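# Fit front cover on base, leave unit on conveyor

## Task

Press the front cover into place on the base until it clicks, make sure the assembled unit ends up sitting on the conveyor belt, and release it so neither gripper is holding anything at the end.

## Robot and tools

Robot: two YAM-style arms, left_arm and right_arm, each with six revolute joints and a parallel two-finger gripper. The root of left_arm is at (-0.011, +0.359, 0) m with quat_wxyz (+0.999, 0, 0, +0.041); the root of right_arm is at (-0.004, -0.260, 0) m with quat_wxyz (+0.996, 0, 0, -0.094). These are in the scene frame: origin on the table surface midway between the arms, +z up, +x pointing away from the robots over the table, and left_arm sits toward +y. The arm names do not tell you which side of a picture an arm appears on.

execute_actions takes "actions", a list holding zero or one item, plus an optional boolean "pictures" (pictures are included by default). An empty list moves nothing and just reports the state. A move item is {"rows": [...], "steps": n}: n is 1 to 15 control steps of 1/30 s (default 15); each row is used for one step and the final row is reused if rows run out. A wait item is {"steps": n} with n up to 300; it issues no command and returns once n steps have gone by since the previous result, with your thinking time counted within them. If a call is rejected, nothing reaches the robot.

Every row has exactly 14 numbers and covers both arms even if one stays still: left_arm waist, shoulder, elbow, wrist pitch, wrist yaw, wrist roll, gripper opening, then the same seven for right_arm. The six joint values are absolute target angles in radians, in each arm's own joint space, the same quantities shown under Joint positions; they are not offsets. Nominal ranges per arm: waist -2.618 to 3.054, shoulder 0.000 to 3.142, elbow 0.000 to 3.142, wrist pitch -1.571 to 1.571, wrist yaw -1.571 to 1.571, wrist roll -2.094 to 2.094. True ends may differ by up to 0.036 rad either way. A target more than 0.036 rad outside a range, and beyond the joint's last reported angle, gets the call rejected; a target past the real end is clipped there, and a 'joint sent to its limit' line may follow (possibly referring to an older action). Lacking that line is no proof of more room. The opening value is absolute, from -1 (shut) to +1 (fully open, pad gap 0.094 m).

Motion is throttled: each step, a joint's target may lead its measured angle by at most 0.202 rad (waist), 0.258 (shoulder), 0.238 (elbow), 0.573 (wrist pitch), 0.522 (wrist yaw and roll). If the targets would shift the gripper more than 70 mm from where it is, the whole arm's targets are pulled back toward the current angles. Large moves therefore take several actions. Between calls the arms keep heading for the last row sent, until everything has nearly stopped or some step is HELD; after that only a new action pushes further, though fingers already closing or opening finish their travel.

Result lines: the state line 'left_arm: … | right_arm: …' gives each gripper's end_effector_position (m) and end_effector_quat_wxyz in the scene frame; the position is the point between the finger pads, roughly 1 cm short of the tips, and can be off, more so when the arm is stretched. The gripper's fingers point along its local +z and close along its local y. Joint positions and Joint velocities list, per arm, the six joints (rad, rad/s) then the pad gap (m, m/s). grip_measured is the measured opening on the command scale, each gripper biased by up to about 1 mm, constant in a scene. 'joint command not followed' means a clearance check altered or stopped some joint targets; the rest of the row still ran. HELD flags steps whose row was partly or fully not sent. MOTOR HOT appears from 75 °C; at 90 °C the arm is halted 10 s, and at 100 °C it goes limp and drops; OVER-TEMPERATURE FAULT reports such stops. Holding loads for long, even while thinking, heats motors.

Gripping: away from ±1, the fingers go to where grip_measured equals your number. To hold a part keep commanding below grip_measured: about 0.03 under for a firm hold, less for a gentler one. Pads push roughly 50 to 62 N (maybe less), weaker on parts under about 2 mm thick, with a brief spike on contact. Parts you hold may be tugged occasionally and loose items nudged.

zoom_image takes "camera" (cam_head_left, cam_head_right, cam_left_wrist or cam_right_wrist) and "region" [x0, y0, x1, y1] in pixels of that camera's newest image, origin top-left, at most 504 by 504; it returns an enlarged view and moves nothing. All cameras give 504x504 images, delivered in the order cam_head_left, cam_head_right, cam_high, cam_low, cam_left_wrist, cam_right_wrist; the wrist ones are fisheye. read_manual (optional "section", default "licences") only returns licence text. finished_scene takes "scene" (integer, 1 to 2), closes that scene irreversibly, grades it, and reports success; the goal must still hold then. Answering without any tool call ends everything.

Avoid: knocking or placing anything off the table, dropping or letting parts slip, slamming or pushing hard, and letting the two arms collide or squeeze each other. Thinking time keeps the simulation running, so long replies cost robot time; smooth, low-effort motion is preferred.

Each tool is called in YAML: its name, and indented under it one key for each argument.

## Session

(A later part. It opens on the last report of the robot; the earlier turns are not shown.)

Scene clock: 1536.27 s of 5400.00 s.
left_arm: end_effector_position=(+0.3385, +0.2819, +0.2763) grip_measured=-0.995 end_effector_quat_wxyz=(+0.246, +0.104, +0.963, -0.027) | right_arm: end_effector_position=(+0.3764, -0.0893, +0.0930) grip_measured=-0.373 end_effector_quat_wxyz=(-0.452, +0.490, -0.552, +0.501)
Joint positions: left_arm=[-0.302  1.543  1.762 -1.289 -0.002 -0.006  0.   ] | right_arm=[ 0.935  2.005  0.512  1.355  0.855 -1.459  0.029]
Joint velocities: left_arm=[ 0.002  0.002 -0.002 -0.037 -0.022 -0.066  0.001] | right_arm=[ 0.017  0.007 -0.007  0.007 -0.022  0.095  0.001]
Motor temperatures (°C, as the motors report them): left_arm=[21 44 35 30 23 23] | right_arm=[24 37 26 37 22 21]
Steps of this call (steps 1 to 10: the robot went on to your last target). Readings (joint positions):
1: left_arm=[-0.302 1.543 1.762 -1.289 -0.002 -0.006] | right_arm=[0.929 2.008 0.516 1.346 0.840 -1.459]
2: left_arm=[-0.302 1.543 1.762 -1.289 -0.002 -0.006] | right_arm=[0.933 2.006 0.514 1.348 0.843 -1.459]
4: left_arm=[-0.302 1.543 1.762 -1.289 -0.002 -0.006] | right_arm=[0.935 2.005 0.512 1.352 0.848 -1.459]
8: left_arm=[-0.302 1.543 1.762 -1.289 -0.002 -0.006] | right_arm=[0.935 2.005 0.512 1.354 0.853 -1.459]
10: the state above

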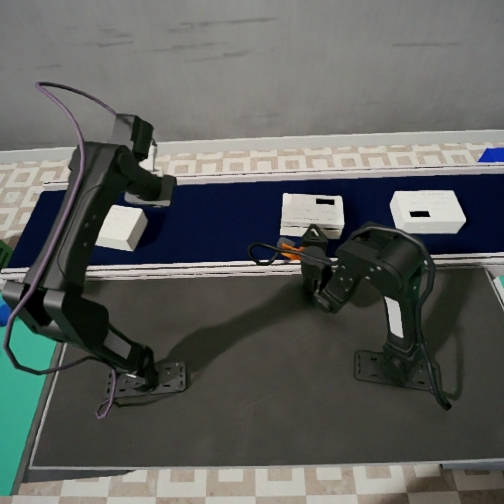

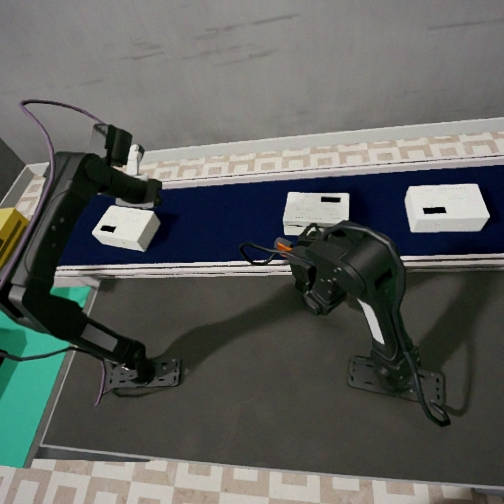

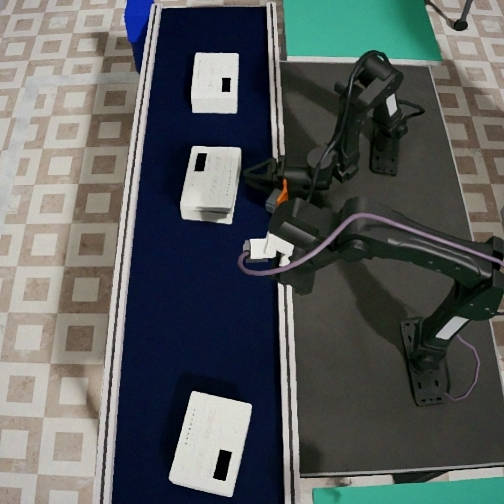

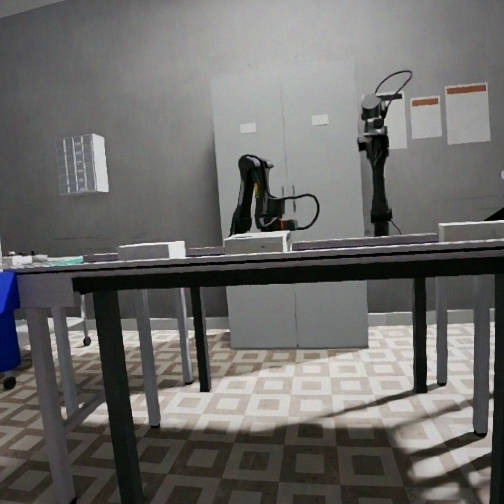

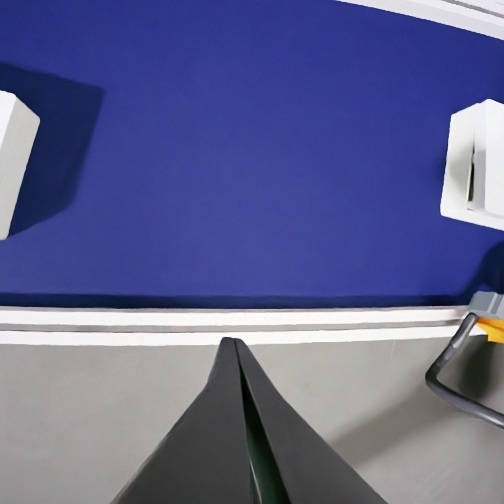

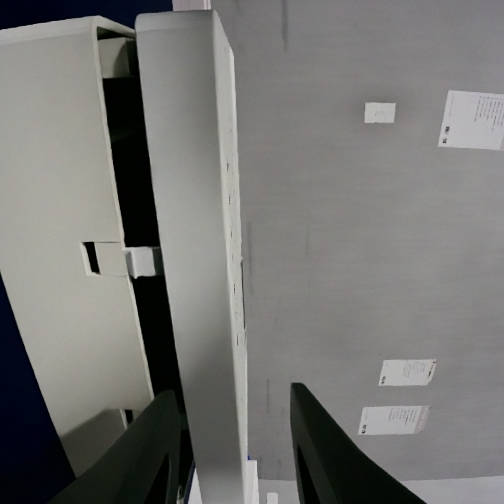

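execute_actions:
  actions:
    - {"rows": [[-0.30,1.55,1.75,-1.30,0,0,-1, 0.941,1.95,0.497,1.370,0.867,-1.448,-0.6],[-0.30,1.55,1.75,-1.30,0,0,-1, 0.941,1.92,0.497,1.370,0.867,-1.448,-0.8],[-0.30,1.55,1.75,-1.30,0,0,-1, 0.941,1.89,0.497,1.370,0.867,-1.448,-1],[-0.30,1.55,1.75,-1.30,0,0,-1, 0.941,1.86,0.497,1.370,0.867,-1.448,-1],[-0.30,1.55,1.75,-1.30,0,0,-1, 0.941,1.83,0.52,1.33,0.867,-1.40,-1],[-0.30,1.55,1.75,-1.30,0,0,-1, 0.93,1.80,0.56,1.26,0.83,-1.32,-1],[-0.30,1.55,1.75,-1.30,0,0,-1, 0.91,1.77,0.60,1.18,0.78,-1.24,-1],[-0.30,1.55,1.75,-1.30,0,0,-1, 0.89,1.74,0.64,1.10,0.73,-1.16,-1],[-0.30,1.55,1.75,-1.30,0,0,-1, 0.87,1.71,0.68,1.02,0.68,-1.08,-1],[-0.30,1.55,1.75,-1.30,0,0,-1, 0.85,1.68,0.72,0.94,0.63,-1.0,-1],[-0.30,1.55,1.75,-1.30,0,0,-1, 0.83,1.66,0.76,0.86,0.58,-0.92,-1],[-0.30,1.55,1.75,-1.30,0,0,-1, 0.81,1.64,0.80,0.78,0.53,-0.84,-1],[-0.30,1.55,1.75,-1.30,0,0,-1, 0.79,1.62,0.84,0.70,0.48,-0.76,-1],[-0.30,1.55,1.75,-1.30,0,0,-1, 0.77,1.61,0.88,0.60,0.44,-0.68,-1],[-0.30,1.55,1.75,-1.30,0,0,-1, 0.75,1.60,0.92,0.50,0.40,-0.60,-1]], "steps": 15}
  pictures: false

execute_actions:
  actions:
    - {"rows": [[-0.30,1.55,1.75,-1.30,0,0,-1, 0.735,1.60,0.98,0.40,0.37,-0.55,-1],[-0.30,1.55,1.75,-1.30,0,0,-1, 0.72,1.60,1.04,0.30,0.34,-0.50,-1],[-0.30,1.55,1.75,-1.30,0,0,-1, 0.705,1.61,1.10,0.19,0.31,-0.45,-1],[-0.30,1.55,1.75,-1.30,0,0,-1, 0.69,1.62,1.16,0.08,0.28,-0.40,-1],[-0.30,1.55,1.75,-1.30,0,0,-1, 0.675,1.63,1.22,-0.03,0.25,-0.35,-1],[-0.30,1.55,1.75,-1.30,0,0,-1, 0.66,1.65,1.28,-0.14,0.22,-0.30,-1],[-0.30,1.55,1.75,-1.30,0,0,-1, 0.645,1.67,1.34,-0.25,0.19,-0.25,-1],[-0.30,1.55,1.75,-1.30,0,0,-1, 0.63,1.69,1.40,-0.36,0.16,-0.20,-1],[-0.30,1.55,1.75,-1.30,0,0,-1, 0.615,1.71,1.46,-0.47,0.13,-0.15,-1],[-0.30,1.55,1.75,-1.30,0,0,-1, 0.60,1.74,1.52,-0.58,0.10,-0.10,-1],[-0.30,1.55,1.75,-1.30,0,0,-1, 0.585,1.77,1.57,-0.68,0.07,-0.06,-1],[-0.30,1.55,1.75,-1.30,0,0,-1, 0.57,1.80,1.61,-0.77,0.04,-0.03,-1],[-0.30,1.55,1.75,-1.30,0,0,-1, 0.56,1.83,1.65,-0.85,0.02,0,-1],[-0.30,1.55,1.75,-1.30,0,0,-1, 0.553,1.86,1.67,-0.90,0.0,0,-1],[-0.30,1.55,1.75,-1.30,0,0,-1, 0.55,1.89,1.68,-0.94,-0.01,0,-1]], "steps": 15}
  pictures: false

execute_actions:
  actions:
    - {"steps": 20}

Scene clock: 1584.23 s of 5400.00 s.
left_arm: end_effector_position=(+0.3385, +0.2819, +0.2763) grip_measured=-0.995 end_effector_quat_wxyz=(+0.246, +0.104, +0.963, -0.027) | right_arm: end_effector_position=(+0.4382, -0.0715, +0.2544) grip_measured=-0.985 end_effector_quat_wxyz=(+0.652, -0.310, +0.623, -0.303)
Joint positions: left_arm=[-0.302  1.543  1.762 -1.289 -0.002 -0.006  0.   ] | right_arm=[ 0.792  1.645  0.835  0.847  0.576 -0.918  0.001]
Joint velocities: left_arm=[ 0.012  0.002  0.002 -0.095  0.007 -0.007  0.   ] | right_arm=[-0.603 -0.53   1.223 -2.205 -1.165  2.059  0.   ]
Motor temperatures (°C, as the motors report them): left_arm=[21 43 35 30 23 23] | right_arm=[24 38 26 37 22 21]
Steps of this call (steps 1 to 30: the robot went on to your last target; steps 31 to 90: nothing new was sent; then 44.47 s passed at rest; steps 91 to 105: all 15 steps of this action). Readings (joint positions):
91: left_arm=[-0.302 1.543 1.762 -1.289 -0.002 -0.006] | right_arm=[0.935 2.002 0.512 1.355 0.857 -1.459]
92: left_arm=[-0.302 1.543 1.762 -1.289 -0.002 -0.006] | right_arm=[0.935 1.993 0.511 1.353 0.857 -1.459]
94: left_arm=[-0.302 1.543 1.762 -1.289 -0.002 -0.006] | right_arm=[0.935 1.952 0.506 1.348 0.857 -1.459]
98: left_arm=[-0.302 1.543 1.762 -1.289 -0.002 -0.006] | right_arm=[0.926 1.823 0.548 1.265 0.828 -1.359]
105: the state above

Scene clock: 1584.73 s of 5400.00 s.
left_arm: end_effector_position=(+0.3385, +0.2819, +0.2763) grip_measured=-0.995 end_effector_quat_wxyz=(+0.246, +0.104, +0.963, -0.027) | right_arm: end_effector_position=(+0.4851, -0.0846, +0.2364) grip_measured=-0.985 end_effector_quat_wxyz=(+0.425, -0.206, +0.881, +0.005)
Joint positions: left_arm=[-0.302  1.543  1.762 -1.289 -0.002 -0.006  0.   ] | right_arm=[ 0.567  1.794  1.63  -0.532  0.106 -0.131  0.001]
Joint velocities: left_arm=[ 0.007 -0.017 -0.017 -0.051  0.037  0.007 -0.   ] | right_arm=[-0.286  0.701  0.589 -1.927 -0.505  0.711 -0.001]
Motor temperatures (°C, as the motors report them): left_arm=[21 43 35 30 23 23] | right_arm=[24 38 26 37 22 21]
Steps of this call (steps 1 to 15: all 15 steps of this action). Readings (joint positions):
1: left_arm=[-0.302 1.543 1.762 -1.289 -0.002 -0.006] | right_arm=[0.772 1.630 0.880 0.770 0.539 -0.848]
2: left_arm=[-0.302 1.543 1.762 -1.289 -0.002 -0.006] | right_arm=[0.753 1.622 0.930 0.686 0.503 -0.783]
4: left_arm=[-0.302 1.543 1.762 -1.289 -0.002 -0.006] | right_arm=[0.720 1.621 1.042 0.504 0.433 -0.660]
8: left_arm=[-0.302 1.543 1.762 -1.289 -0.002 -0.006] | right_arm=[0.663 1.642 1.281 0.103 0.302 -0.437]
15: the state above

Scene clock: 1585.40 s of 5400.00 s.
left_arm: end_effector_position=(+0.3385, +0.2819, +0.2763) grip_measured=-0.995 end_effector_quat_wxyz=(+0.246, +0.104, +0.963, -0.027) | right_arm: end_effector_position=(+0.4204, -0.0988, +0.1327) grip_measured=-0.985 end_effector_quat_wxyz=(+0.189, -0.179, +0.965, +0.034)
Joint positions: left_arm=[-0.302  1.543  1.762 -1.289 -0.002 -0.006  0.   ] | right_arm=[ 0.549  1.914  1.656 -0.927 -0.    -0.006  0.001]
Joint velocities: left_arm=[ 0.017 -0.012  0.002 -0.007  0.037 -0.007 -0.001] | right_arm=[ 0.022 -0.002 -0.002 -0.037  0.007  0.022 -0.   ]
Motor temperatures (°C, as the motors report them): left_arm=[21 43 35 30 23 23] | right_arm=[24 38 26 37 22 21]
Steps of this call (steps 1 to 20: the robot went on to your last target). Readings (joint positions):
1: left_arm=[-0.302 1.543 1.762 -1.289 -0.002 -0.006] | right_arm=[0.558 1.818 1.646 -0.596 0.088 -0.108]
2: left_arm=[-0.302 1.543 1.762 -1.289 -0.002 -0.006] | right_arm=[0.553 1.841 1.655 -0.656 0.071 -0.087]
4: left_arm=[-0.302 1.543 1.762 -1.289 -0.002 -0.006] | right_arm=[0.549 1.879 1.656 -0.757 0.047 -0.058]
8: left_arm=[-0.302 1.543 1.762 -1.289 -0.002 -0.006] | right_arm=[0.549 1.915 1.656 -0.877 0.018 -0.027]
20: the state above

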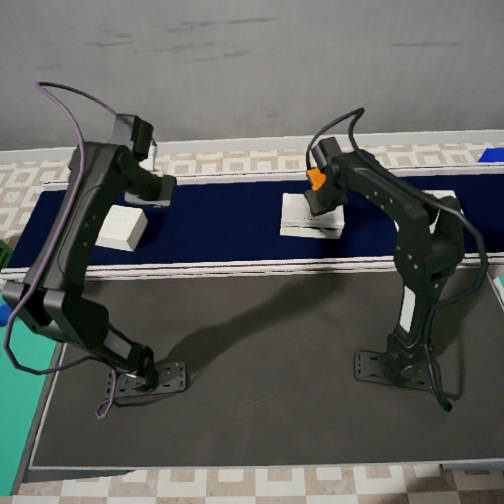

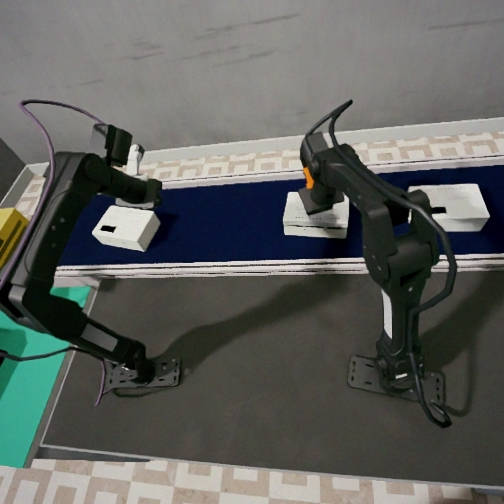

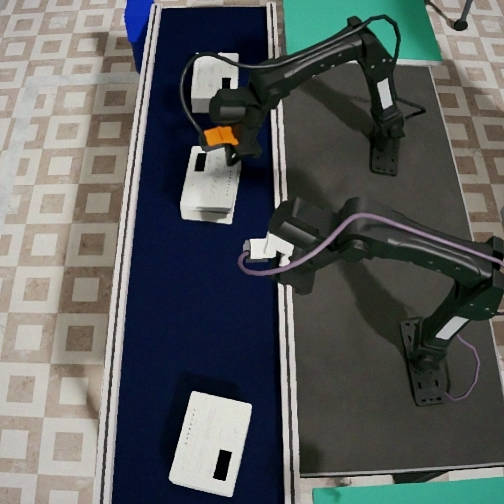

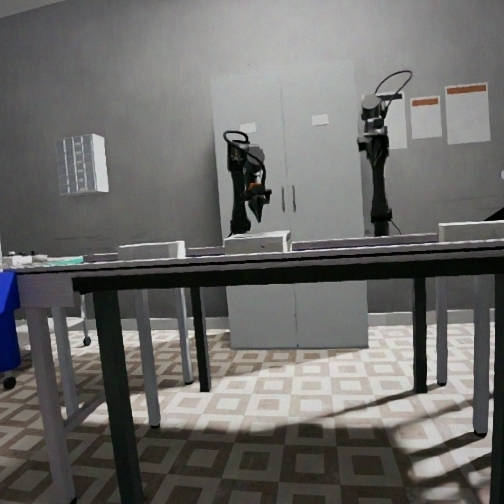

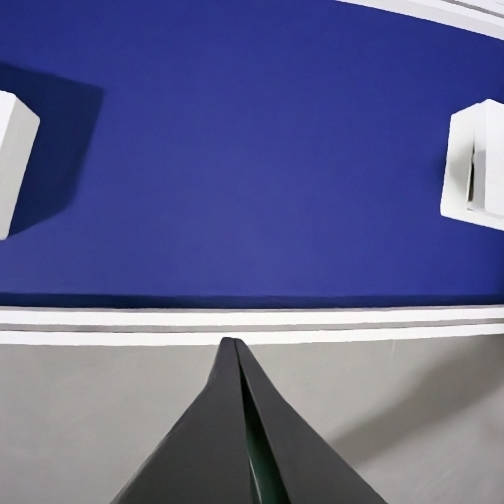

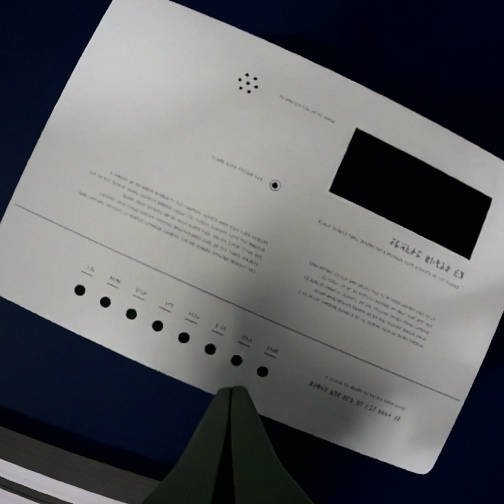

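execute_actions:
  actions:
    - {"rows": [[-0.30,1.55,1.75,-1.30,0,0,-1, 0.56,1.915,1.68,-0.94,-0.01,0,-1],[-0.30,1.55,1.75,-1.30,0,0,-1, 0.565,1.925,1.68,-0.94,-0.01,0,-1],[-0.30,1.55,1.75,-1.30,0,0,-1, 0.568,1.933,1.68,-0.94,-0.01,0,-1],[-0.30,1.55,1.75,-1.30,0,0,-1, 0.568,1.941,1.68,-0.94,-0.01,0,-1],[-0.30,1.55,1.75,-1.30,0,0,-1, 0.568,1.949,1.68,-0.94,-0.01,0,-1],[-0.30,1.55,1.75,-1.30,0,0,-1, 0.568,1.957,1.68,-0.94,-0.01,0,-1],[-0.30,1.55,1.75,-1.30,0,0,-1, 0.568,1.964,1.68,-0.94,-0.01,0,-1],[-0.30,1.55,1.75,-1.30,0,0,-1, 0.568,1.970,1.68,-0.94,-0.01,0,-1],[-0.30,1.55,1.75,-1.30,0,0,-1, 0.568,1.975,1.68,-0.94,-0.01,0,-1]], "steps": 15}

Scene clock: 1597.67 s of 5400.00 s.
left_arm: end_effector_position=(+0.3385, +0.2819, +0.2763) grip_measured=-0.995 end_effector_quat_wxyz=(+0.246, +0.104, +0.963, -0.027) | right_arm: end_effector_position=(+0.4167, -0.0929, +0.1041) grip_measured=-0.985 end_effector_quat_wxyz=(+0.155, -0.187, +0.970, +0.030)
Joint positions: left_arm=[-0.302  1.543  1.762 -1.289 -0.002 -0.006  0.   ] | right_arm=[ 0.563  1.979  1.656 -0.932 -0.003 -0.005  0.001]
Joint velocities: left_arm=[ 0.007  0.007  0.027 -0.007 -0.007 -0.022  0.   ] | right_arm=[ 0.017 -0.022 -0.002 -0.007 -0.007 -0.081 -0.001]
Motor temperatures (°C, as the motors report them): left_arm=[21 43 34 30 23 23] | right_arm=[24 40 28 35 22 21]
Steps of this call (steps 1 to 15: the robot went on to your last target; steps 16 to 90: nothing new was sent; then 8.77 s passed at rest; steps 91 to 105: all 15 steps of this action). Readings (joint positions):
91: left_arm=[-0.302 1.543 1.762 -1.289 -0.002 -0.006] | right_arm=[0.549 1.914 1.656 -0.929 -0.001 -0.005]
92: left_arm=[-0.302 1.543 1.762 -1.289 -0.002 -0.006] | right_arm=[0.550 1.914 1.656 -0.929 -0.001 -0.005]
94: left_arm=[-0.302 1.543 1.762 -1.289 -0.002 -0.006] | right_arm=[0.554 1.915 1.656 -0.929 -0.001 -0.005]
98: left_arm=[-0.302 1.543 1.762 -1.289 -0.002 -0.006] | right_arm=[0.562 1.937 1.656 -0.929 -0.002 -0.005]
105: the state above

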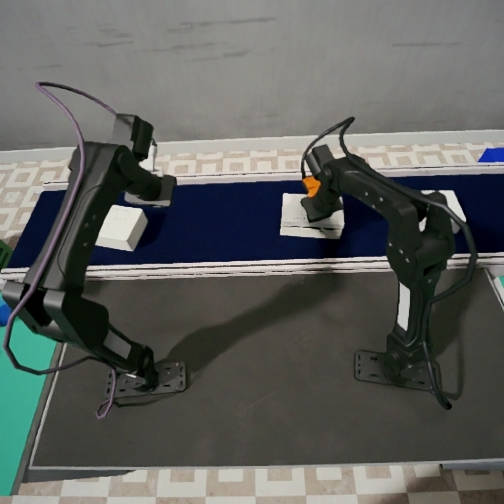

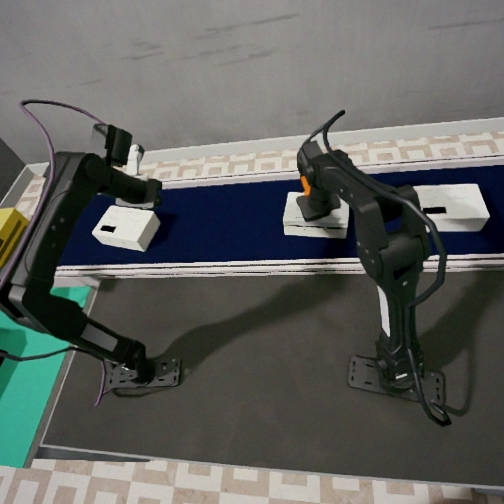

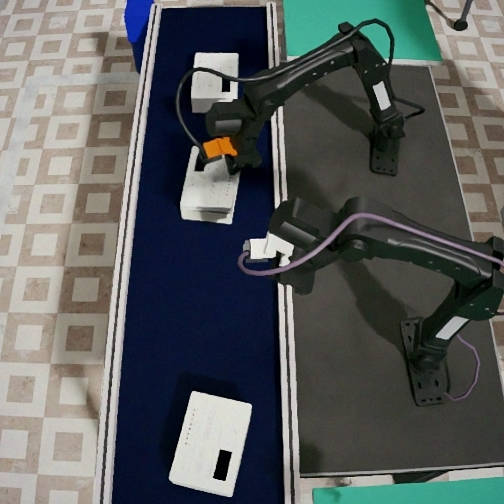

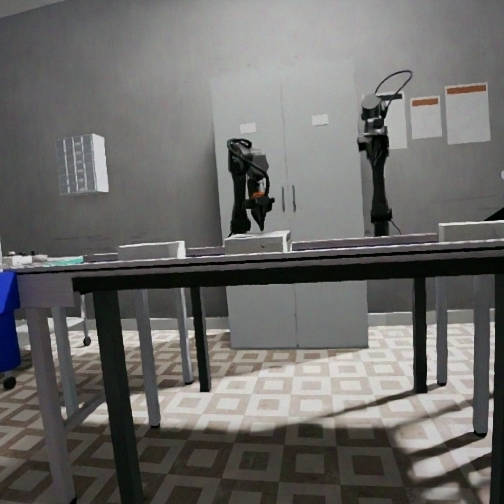

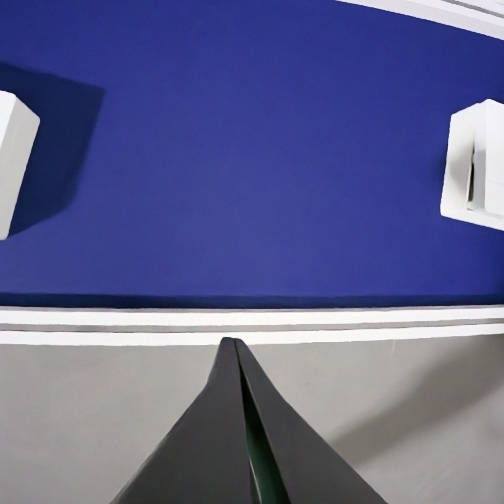

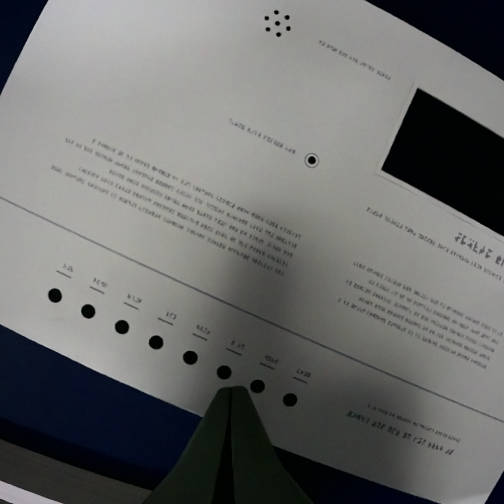

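Now press gently, with a slight forward bias.

execute_actions:
  actions:
    - {"rows": [[-0.30,1.55,1.75,-1.30,0,0,-1, 0.568,1.980,1.68,-0.93,-0.01,0,-1],[-0.30,1.55,1.75,-1.30,0,0,-1, 0.568,1.984,1.68,-0.93,-0.01,0,-1],[-0.30,1.55,1.75,-1.30,0,0,-1, 0.568,1.988,1.68,-0.928,-0.01,0,-1],[-0.30,1.55,1.75,-1.30,0,0,-1, 0.568,1.992,1.68,-0.926,-0.01,0,-1],[-0.30,1.55,1.75,-1.30,0,0,-1, 0.568,1.996,1.68,-0.924,-0.01,0,-1],[-0.30,1.55,1.75,-1.30,0,0,-1, 0.568,2.000,1.68,-0.922,-0.01,0,-1],[-0.30,1.55,1.75,-1.30,0,0,-1, 0.568,2.004,1.68,-0.92,-0.01,0,-1],[-0.30,1.55,1.75,-1.30,0,0,-1, 0.568,2.008,1.68,-0.918,-0.01,0,-1],[-0.30,1.55,1.75,-1.30,0,0,-1, 0.568,2.012,1.68,-0.916,-0.01,0,-1],[-0.30,1.55,1.75,-1.30,0,0,-1, 0.568,2.016,1.68,-0.914,-0.01,0,-1],[-0.30,1.55,1.75,-1.30,0,0,-1, 0.568,2.020,1.68,-0.912,-0.01,0,-1]], "steps": 15}

zoom_image:
  camera: "cam_head_left"
  region: [265, 180, 365, 260]

zoom_image:
  camera: "cam_left_wrist"
  region: [424, 80, 504, 240]

Scene clock: 1610.87 s of 5400.00 s.
left_arm: end_effector_position=(+0.3385, +0.2819, +0.2763) grip_measured=-0.995 end_effector_quat_wxyz=(+0.246, +0.104, +0.963, -0.027) | right_arm: end_effector_position=(+0.4206, -0.0914, +0.0991) grip_measured=-0.985 end_effector_quat_wxyz=(+0.155, -0.187, +0.970, +0.030)
Joint positions: left_arm=[-0.302  1.543  1.762 -1.289 -0.002 -0.006  0.   ] | right_arm=[ 0.563  1.997  1.662 -0.92  -0.003 -0.005  0.001]
Joint velocities: left_arm=[-0.017  0.002  0.012 -0.007 -0.022  0.022 -0.   ] | right_arm=[-0.002  0.042 -0.002 -0.007  0.007  0.066  0.001]
Motor temperatures (°C, as the motors report them): left_arm=[21 42 34 30 23 23] | right_arm=[24 40 29 34 22 21]
Steps of this call (steps 1 to 15: the robot went on to your last target; steps 16 to 90: nothing new was sent; then 9.70 s passed at rest; steps 91 to 105: all 15 steps of this action). Readings (joint positions):
91: left_arm=[-0.302 1.543 1.762 -1.289 -0.002 -0.006] | right_arm=[0.563 1.979 1.656 -0.932 -0.003 -0.005]
92: left_arm=[-0.302 1.543 1.762 -1.289 -0.002 -0.006] | right_arm=[0.563 1.979 1.656 -0.932 -0.003 -0.005]
94: left_arm=[-0.302 1.543 1.762 -1.289 -0.002 -0.006] | right_arm=[0.563 1.979 1.656 -0.932 -0.003 -0.005]
98: left_arm=[-0.302 1.543 1.762 -1.289 -0.002 -0.006] | right_arm=[0.563 1.984 1.656 -0.931 -0.003 -0.005]
105: the state above

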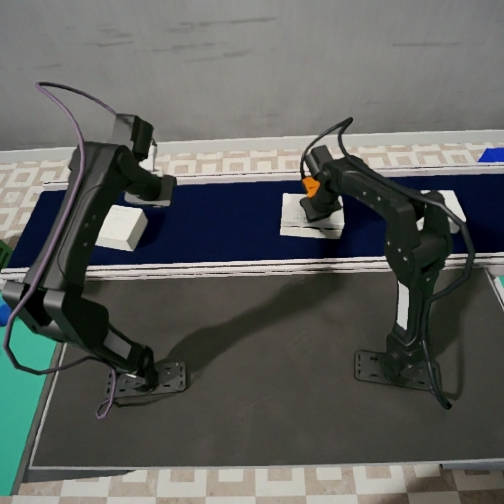

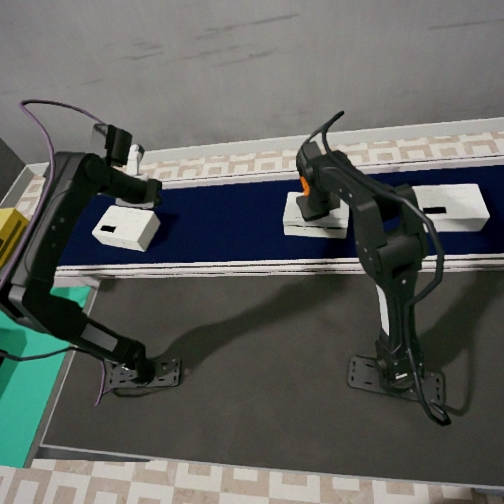

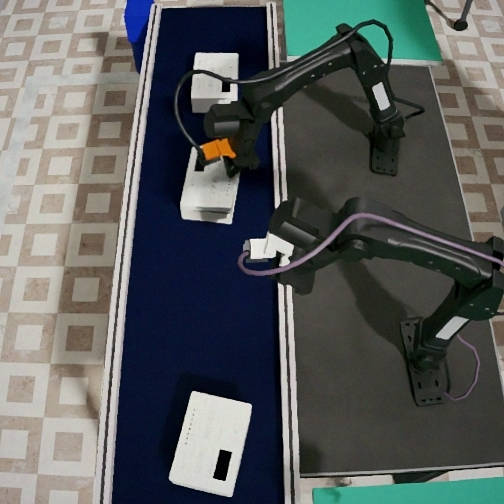

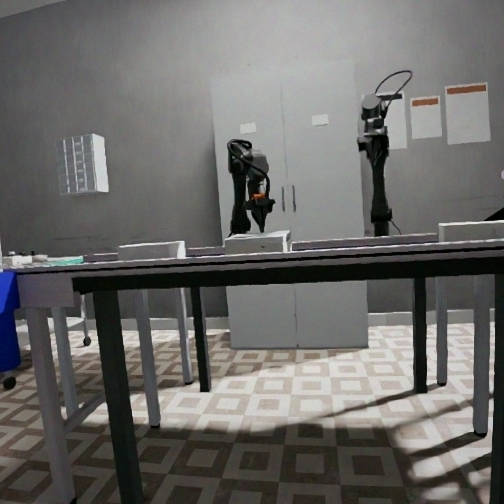

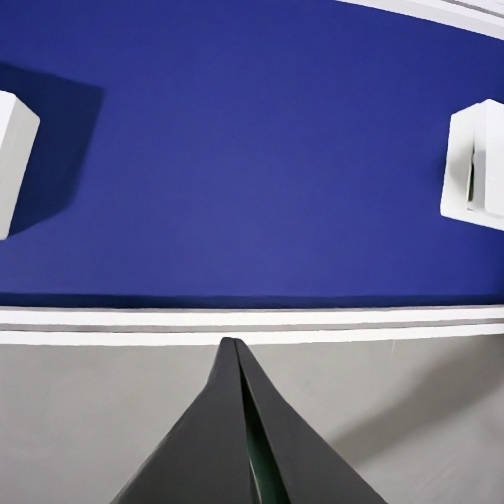

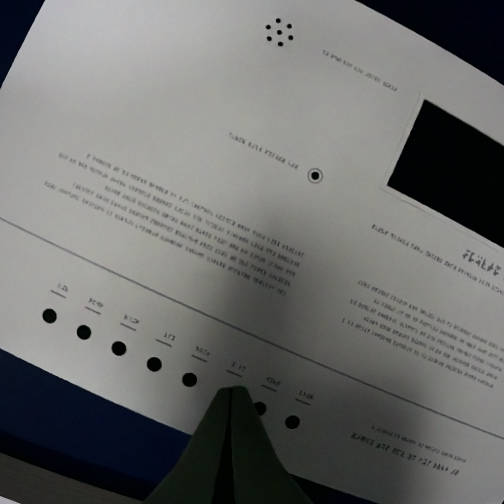

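Region (265, 180, 365, 260) of cam_head_left's 504x504 image, scaled by 5.040, with more detail than that image has; it fills the top 403 rows of this view, and the rest is white.

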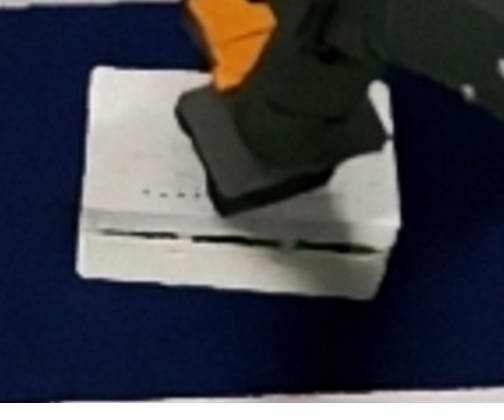

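Region (424, 80, 504, 240) of cam_left_wrist's 504x504 image, scaled by 3.150, with more detail than that image has.

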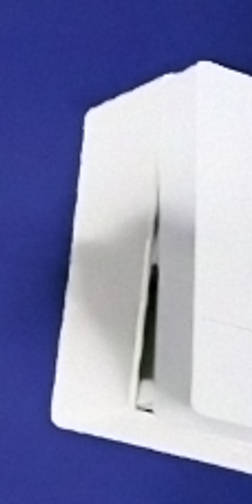

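execute_actions:
  actions:
    - {"rows": [[-0.30,1.55,1.75,-1.30,0,0,-1, 0.568,2.024,1.675,-0.92,-0.01,0,-1],[-0.30,1.55,1.75,-1.30,0,0,-1, 0.568,2.028,1.67,-0.925,-0.01,0,-1],[-0.30,1.55,1.75,-1.30,0,0,-1, 0.568,2.032,1.668,-0.93,-0.01,0,-1],[-0.30,1.55,1.75,-1.30,0,0,-1, 0.568,2.036,1.666,-0.932,-0.01,0,-1],[-0.30,1.55,1.75,-1.30,0,0,-1, 0.568,2.040,1.664,-0.934,-0.01,0,-1],[-0.30,1.55,1.75,-1.30,0,0,-1, 0.568,2.044,1.662,-0.936,-0.01,0,-1],[-0.30,1.55,1.75,-1.30,0,0,-1, 0.568,2.048,1.66,-0.938,-0.01,0,-1],[-0.30,1.55,1.75,-1.30,0,0,-1, 0.568,2.052,1.658,-0.94,-0.01,0,-1],[-0.30,1.55,1.75,-1.30,0,0,-1, 0.568,2.056,1.656,-0.942,-0.01,0,-1],[-0.30,1.55,1.75,-1.30,0,0,-1, 0.568,2.060,1.654,-0.944,-0.01,0,-1]], "steps": 15}

zoom_image:
  camera: "cam_head_left"
  region: [265, 180, 365, 260]

Scene clock: 1619.83 s of 5400.00 s.
left_arm: end_effector_position=(+0.3385, +0.2819, +0.2763) grip_measured=-0.995 end_effector_quat_wxyz=(+0.246, +0.104, +0.963, -0.027) | right_arm: end_effector_position=(+0.4211, -0.0912, +0.0980) grip_measured=-0.985 end_effector_quat_wxyz=(+0.155, -0.187, +0.970, +0.030)
Joint positions: left_arm=[-0.302  1.543  1.762 -1.289 -0.002 -0.006  0.   ] | right_arm=[ 0.563  2.     1.662 -0.917 -0.003 -0.005  0.001]
Joint velocities: left_arm=[-0.032 -0.002  0.007 -0.022 -0.022 -0.051  0.   ] | right_arm=[-0.007  0.002 -0.002  0.022 -0.037  0.095 -0.   ]
Motor temperatures (°C, as the motors report them): left_arm=[21 42 34 30 23 23] | right_arm=[24 39 29 34 22 21]
Steps of this call (steps 1 to 15: the robot went on to your last target; steps 16 to 90: nothing new was sent; then 5.47 s passed at rest; steps 91 to 105: all 15 steps of this action). Readings (joint positions):
91: left_arm=[-0.302 1.543 1.762 -1.289 -0.002 -0.006] | right_arm=[0.563 1.997 1.662 -0.917 -0.003 -0.005]
92: left_arm=[-0.302 1.543 1.762 -1.289 -0.002 -0.006] | right_arm=[0.563 1.997 1.662 -0.917 -0.003 -0.005]
94: left_arm=[-0.302 1.543 1.762 -1.289 -0.002 -0.006] | right_arm=[0.563 1.999 1.662 -0.917 -0.003 -0.005]
98: left_arm=[-0.302 1.543 1.762 -1.289 -0.002 -0.006] | right_arm=[0.563 2.000 1.662 -0.917 -0.003 -0.005]
105: the state above

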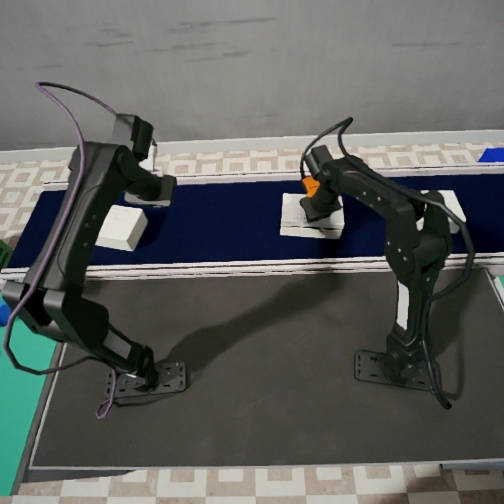

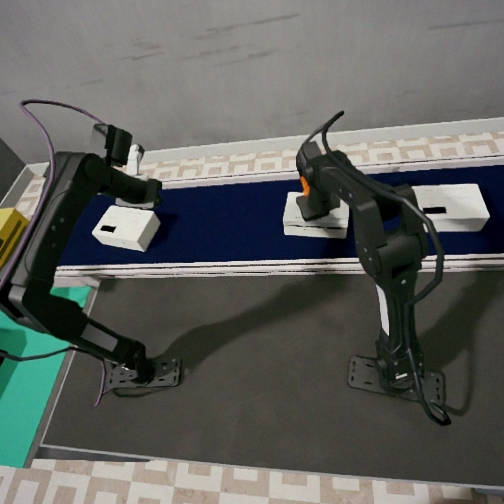

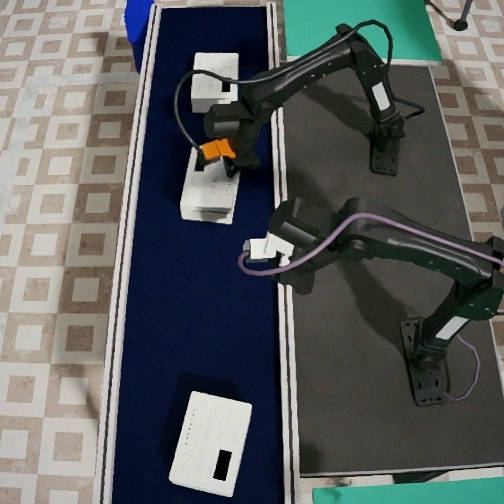

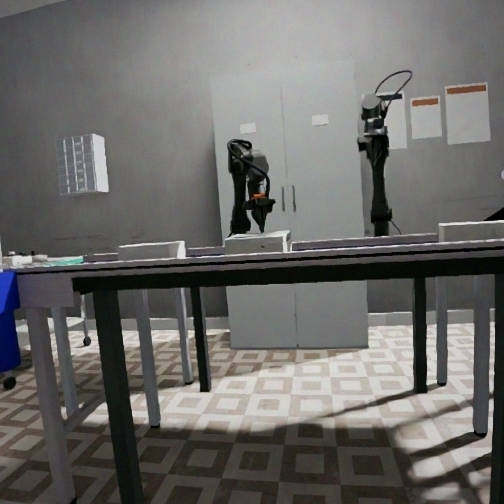

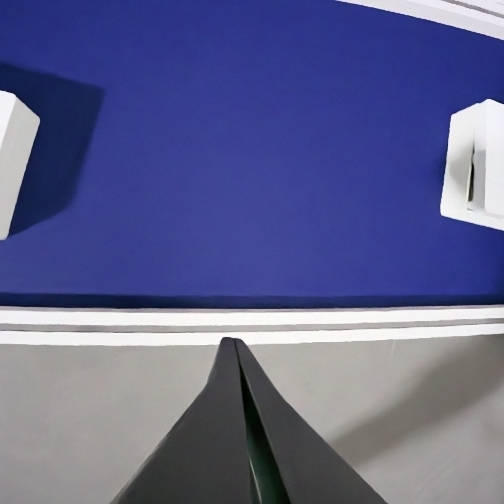

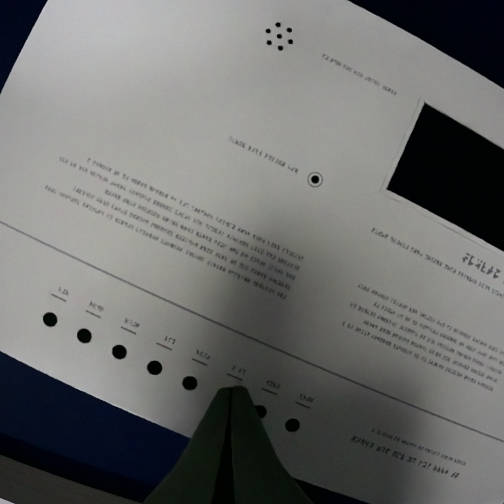

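Region (265, 180, 365, 260) of cam_head_left's 504x504 image, scaled by 5.040, with more detail than that image has; it fills the top 403 rows of this view, and the rest is white.

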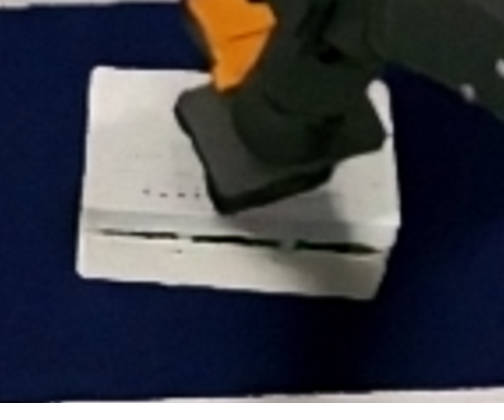

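execute_actions:
  actions:
    - {"rows": [[-0.30,1.55,1.75,-1.30,0,0,-1, 0.568,2.03,1.662,-0.92,-0.01,0,-1],[-0.30,1.55,1.75,-1.30,0,0,-1, 0.568,2.00,1.662,-0.92,-0.01,0,-1],[-0.30,1.55,1.75,-1.30,0,0,-1, 0.568,1.98,1.662,-0.92,-0.01,0,-1],[-0.30,1.55,1.75,-1.30,0,0,-1, 0.568,1.96,1.662,-0.92,-0.01,0,-1],[-0.30,1.55,1.75,-1.30,0,0,-1, 0.568,1.945,1.662,-0.92,-0.01,0,-1],[-0.30,1.55,1.75,-1.30,0,0,-1, 0.568,1.93,1.662,-0.92,-0.01,0,-1],[-0.30,1.55,1.75,-1.30,0,0,-1, 0.568,1.925,1.662,-0.92,-0.01,0,-1],[-0.30,1.55,1.75,-1.30,0,0,-1, 0.568,1.925,1.662,-0.93,-0.01,0,-1],[-0.30,1.55,1.75,-1.30,0,0,-1, 0.568,1.925,1.662,-0.95,-0.01,0,-1],[-0.30,1.55,1.75,-1.30,0,0,-1, 0.568,1.925,1.662,-0.98,-0.01,0,-1],[-0.30,1.55,1.75,-1.30,0,0,-1, 0.568,1.925,1.662,-1.01,-0.01,0,-1],[-0.30,1.55,1.75,-1.30,0,0,-1, 0.568,1.925,1.662,-1.04,-0.01,0,-1],[-0.30,1.55,1.75,-1.30,0,0,-1, 0.568,1.925,1.662,-1.07,-0.01,0,-1],[-0.30,1.55,1.75,-1.30,0,0,-1, 0.568,1.925,1.662,-1.09,-0.01,0,-1],[-0.30,1.55,1.75,-1.30,0,0,-1, 0.568,1.925,1.662,-1.10,-0.01,0,-1]], "steps": 15}
  pictures: false

execute_actions:
  actions:
    - {"steps": 15}

Scene clock: 1644.80 s of 5400.00 s.
left_arm: end_effector_position=(+0.3385, +0.2819, +0.2763) grip_measured=-0.995 end_effector_quat_wxyz=(+0.246, +0.104, +0.963, -0.027) | right_arm: end_effector_position=(+0.4019, -0.0988, +0.1151) grip_measured=-0.985 end_effector_quat_wxyz=(+0.138, -0.187, +0.972, +0.027)
Joint positions: left_arm=[-0.302  1.543  1.762 -1.289 -0.002 -0.006  0.   ] | right_arm=[ 0.563  1.944  1.662 -1.007 -0.003 -0.005  0.001]
Joint velocities: left_arm=[-0.012 -0.012 -0.007 -0.022  0.022  0.022  0.001] | right_arm=[-0.012 -0.002 -0.007 -0.608  0.007  0.007 -0.   ]
Motor temperatures (°C, as the motors report them): left_arm=[21 42 34 29 23 23] | right_arm=[24 37 28 33 22 21]
Steps of this call (steps 1 to 15: the robot went on to your last target; steps 16 to 90: nothing new was sent; then 21.47 s passed at rest; steps 91 to 105: all 15 steps of this action). Readings (joint positions):
91: left_arm=[-0.302 1.543 1.762 -1.289 -0.002 -0.006] | right_arm=[0.563 2.000 1.662 -0.916 -0.003 -0.005]
92: left_arm=[-0.302 1.543 1.762 -1.289 -0.002 -0.006] | right_arm=[0.563 1.999 1.662 -0.916 -0.003 -0.005]
94: left_arm=[-0.302 1.543 1.762 -1.289 -0.002 -0.006] | right_arm=[0.563 1.995 1.662 -0.916 -0.003 -0.005]
98: left_arm=[-0.302 1.543 1.762 -1.289 -0.002 -0.006] | right_arm=[0.563 1.977 1.662 -0.917 -0.003 -0.005]
105: the state above

Scene clock: 1645.30 s of 5400.00 s.
left_arm: end_effector_position=(+0.3385, +0.2819, +0.2763) grip_measured=-0.995 end_effector_quat_wxyz=(+0.246, +0.104, +0.963, -0.027) | right_arm: end_effector_position=(+0.3838, -0.1059, +0.1103) grip_measured=-0.985 end_effector_quat_wxyz=(+0.098, -0.188, +0.977, +0.020)
Joint positions: left_arm=[-0.302  1.543  1.762 -1.289 -0.002 -0.006  0.   ] | right_arm=[ 0.563  1.944  1.662 -1.087 -0.003 -0.005  0.001]
Joint velocities: left_arm=[ 0.012  0.007 -0.007 -0.051 -0.037 -0.095  0.001] | right_arm=[ 0.027  0.017  0.007 -0.081 -0.037 -0.051 -0.   ]
Motor temperatures (°C, as the motors report them): left_arm=[21 42 34 29 23 23] | right_arm=[24 37 28 32 22 21]
Steps of this call (steps 1 to 15: the robot went on to your last target). Readings (joint positions):
1: left_arm=[-0.302 1.543 1.762 -1.289 -0.002 -0.006] | right_arm=[0.563 1.944 1.662 -1.025 -0.003 -0.005]
2: left_arm=[-0.302 1.543 1.762 -1.289 -0.002 -0.006] | right_arm=[0.563 1.944 1.662 -1.040 -0.003 -0.005]
4: left_arm=[-0.302 1.543 1.762 -1.289 -0.002 -0.006] | right_arm=[0.563 1.944 1.662 -1.060 -0.003 -0.005]
8: left_arm=[-0.302 1.543 1.762 -1.289 -0.002 -0.006] | right_arm=[0.563 1.944 1.662 -1.079 -0.003 -0.005]
15: the state above

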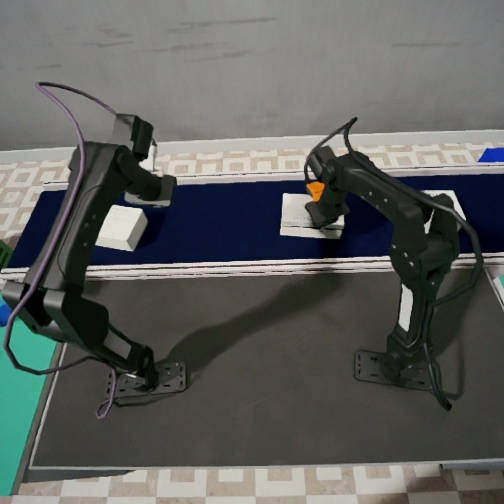

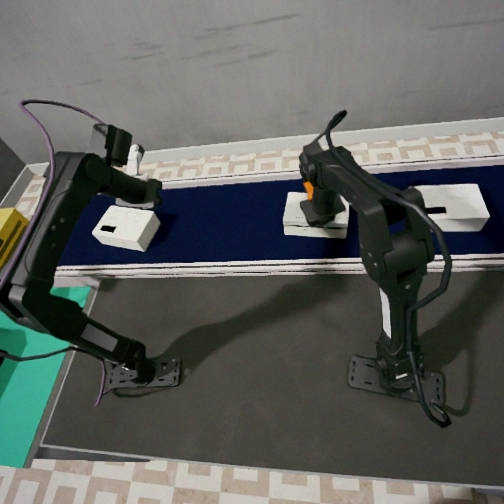

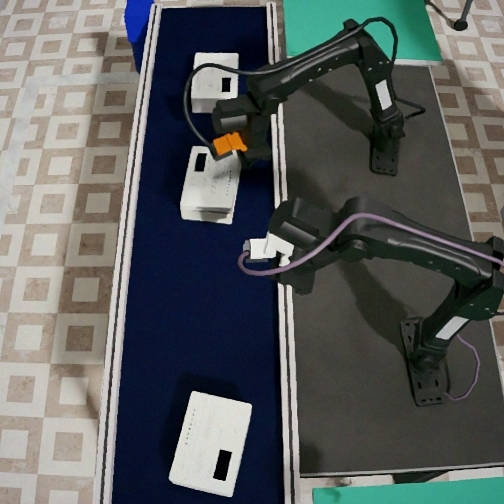

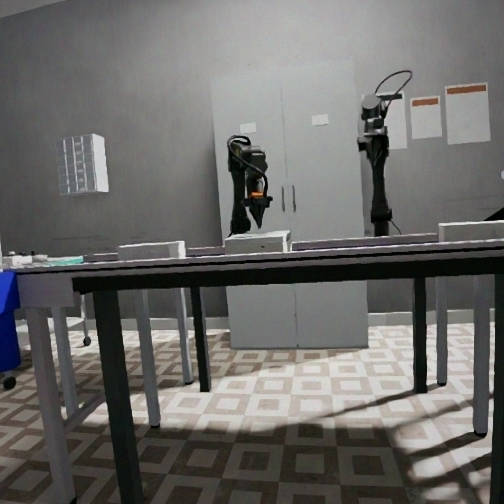

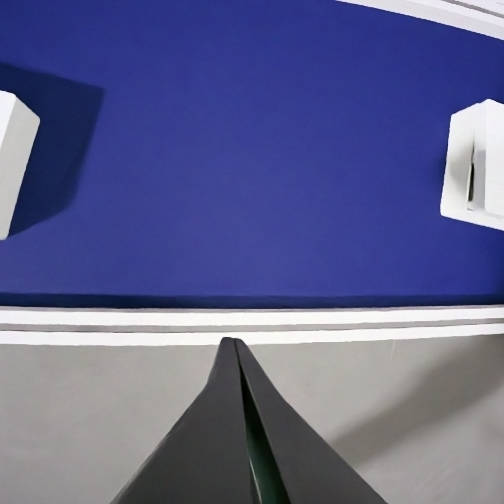

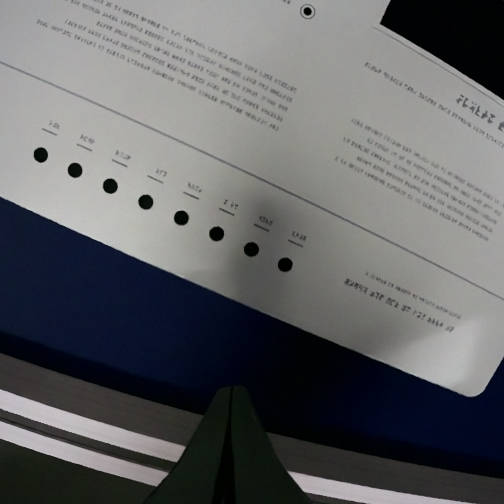

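execute_actions:
  actions:
    - {"rows": [[-0.30,1.55,1.75,-1.30,0,0,-1, 0.575,1.945,1.662,-1.10,-0.01,0.08,-1],[-0.30,1.55,1.75,-1.30,0,0,-1, 0.58,1.95,1.662,-1.10,-0.01,0.16,-1],[-0.30,1.55,1.75,-1.30,0,0,-1, 0.585,1.955,1.662,-1.10,-0.01,0.24,-1],[-0.30,1.55,1.75,-1.30,0,0,-1, 0.588,1.96,1.662,-1.10,-0.01,0.32,-1],[-0.30,1.55,1.75,-1.30,0,0,-1, 0.588,1.966,1.662,-1.10,-0.01,0.40,-1],[-0.30,1.55,1.75,-1.30,0,0,-1, 0.588,1.972,1.662,-1.10,-0.01,0.46,-1],[-0.30,1.55,1.75,-1.30,0,0,-1, 0.588,1.978,1.662,-1.10,-0.01,0.48,-1],[-0.30,1.55,1.75,-1.30,0,0,-1, 0.588,1.984,1.662,-1.10,-0.01,0.48,-1],[-0.30,1.55,1.75,-1.30,0,0,-1, 0.588,1.990,1.662,-1.10,-0.01,0.48,-1]], "steps": 15}

Scene clock: 1655.80 s of 5400.00 s.
left_arm: end_effector_position=(+0.3385, +0.2819, +0.2763) grip_measured=-0.995 end_effector_quat_wxyz=(+0.246, +0.104, +0.963, -0.027) | right_arm: end_effector_position=(+0.3792, -0.0980, +0.0925) grip_measured=-0.985 end_effector_quat_wxyz=(+0.070, +0.022, +0.997, +0.033)
Joint positions: left_arm=[-0.302  1.543  1.762 -1.289 -0.002 -0.006  0.   ] | right_arm=[ 0.584  1.989  1.662 -1.089 -0.004  0.441  0.001]
Joint velocities: left_arm=[-0.017 -0.012 -0.002  0.037 -0.022  0.037 -0.   ] | right_arm=[ 0.007  0.017  0.002 -0.081 -0.007  0.227 -0.001]
Motor temperatures (°C, as the motors report them): left_arm=[21 41 34 29 23 23] | right_arm=[24 39 28 32 22 21]
Steps of this call (steps 1 to 15: the robot went on to your last target; steps 16 to 90: nothing new was sent; then 7.00 s passed at rest; steps 91 to 105: all 15 steps of this action). Readings (joint positions):
91: left_arm=[-0.302 1.543 1.762 -1.289 -0.002 -0.006] | right_arm=[0.563 1.944 1.662 -1.089 -0.003 0.007]
92: left_arm=[-0.302 1.543 1.762 -1.289 -0.002 -0.006] | right_arm=[0.564 1.944 1.662 -1.089 -0.003 0.032]
94: left_arm=[-0.302 1.543 1.762 -1.289 -0.002 -0.006] | right_arm=[0.570 1.944 1.662 -1.089 -0.003 0.114]
98: left_arm=[-0.302 1.543 1.762 -1.289 -0.002 -0.006] | right_arm=[0.583 1.955 1.662 -1.089 -0.004 0.312]
105: the state above

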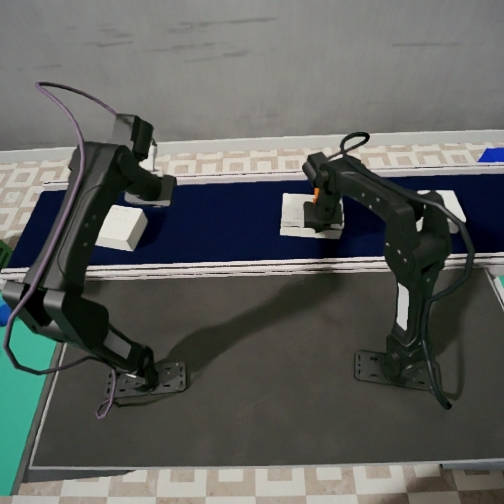

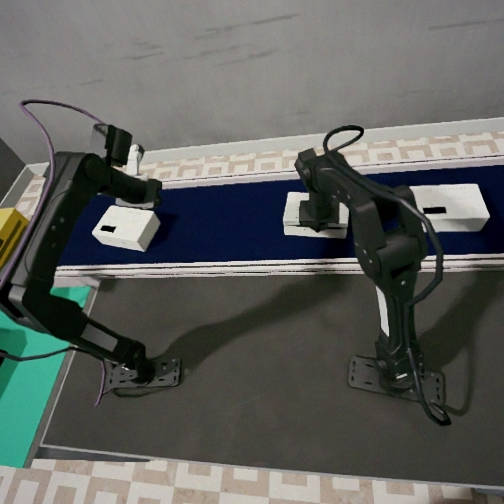

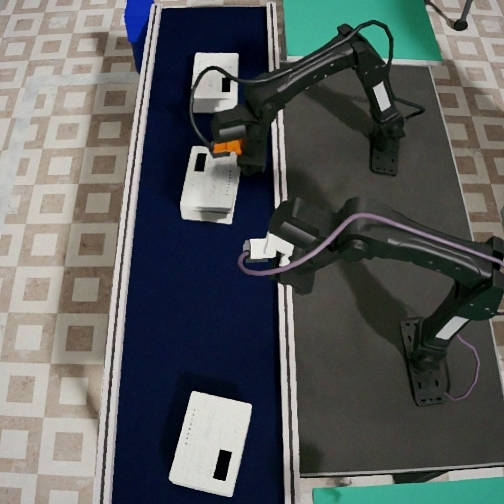

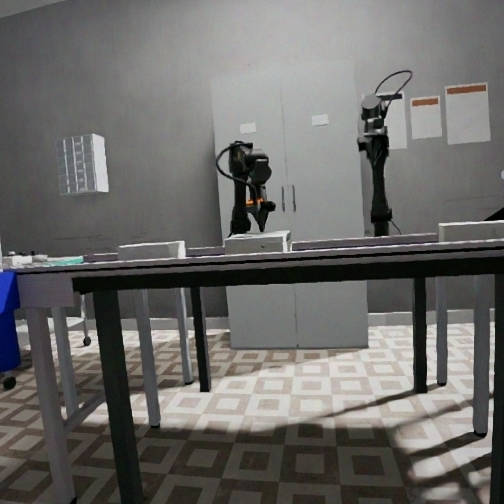

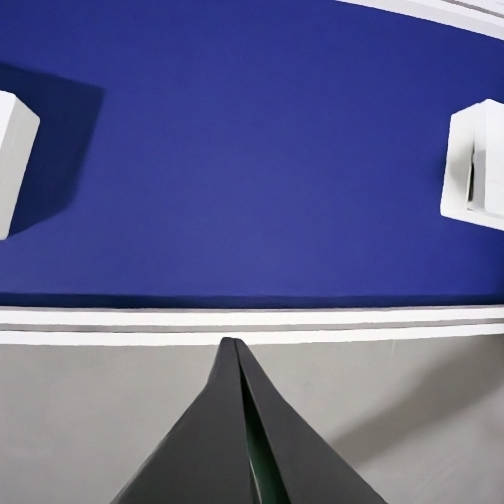

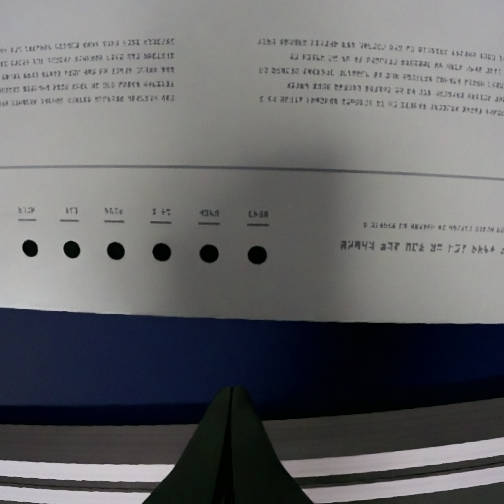

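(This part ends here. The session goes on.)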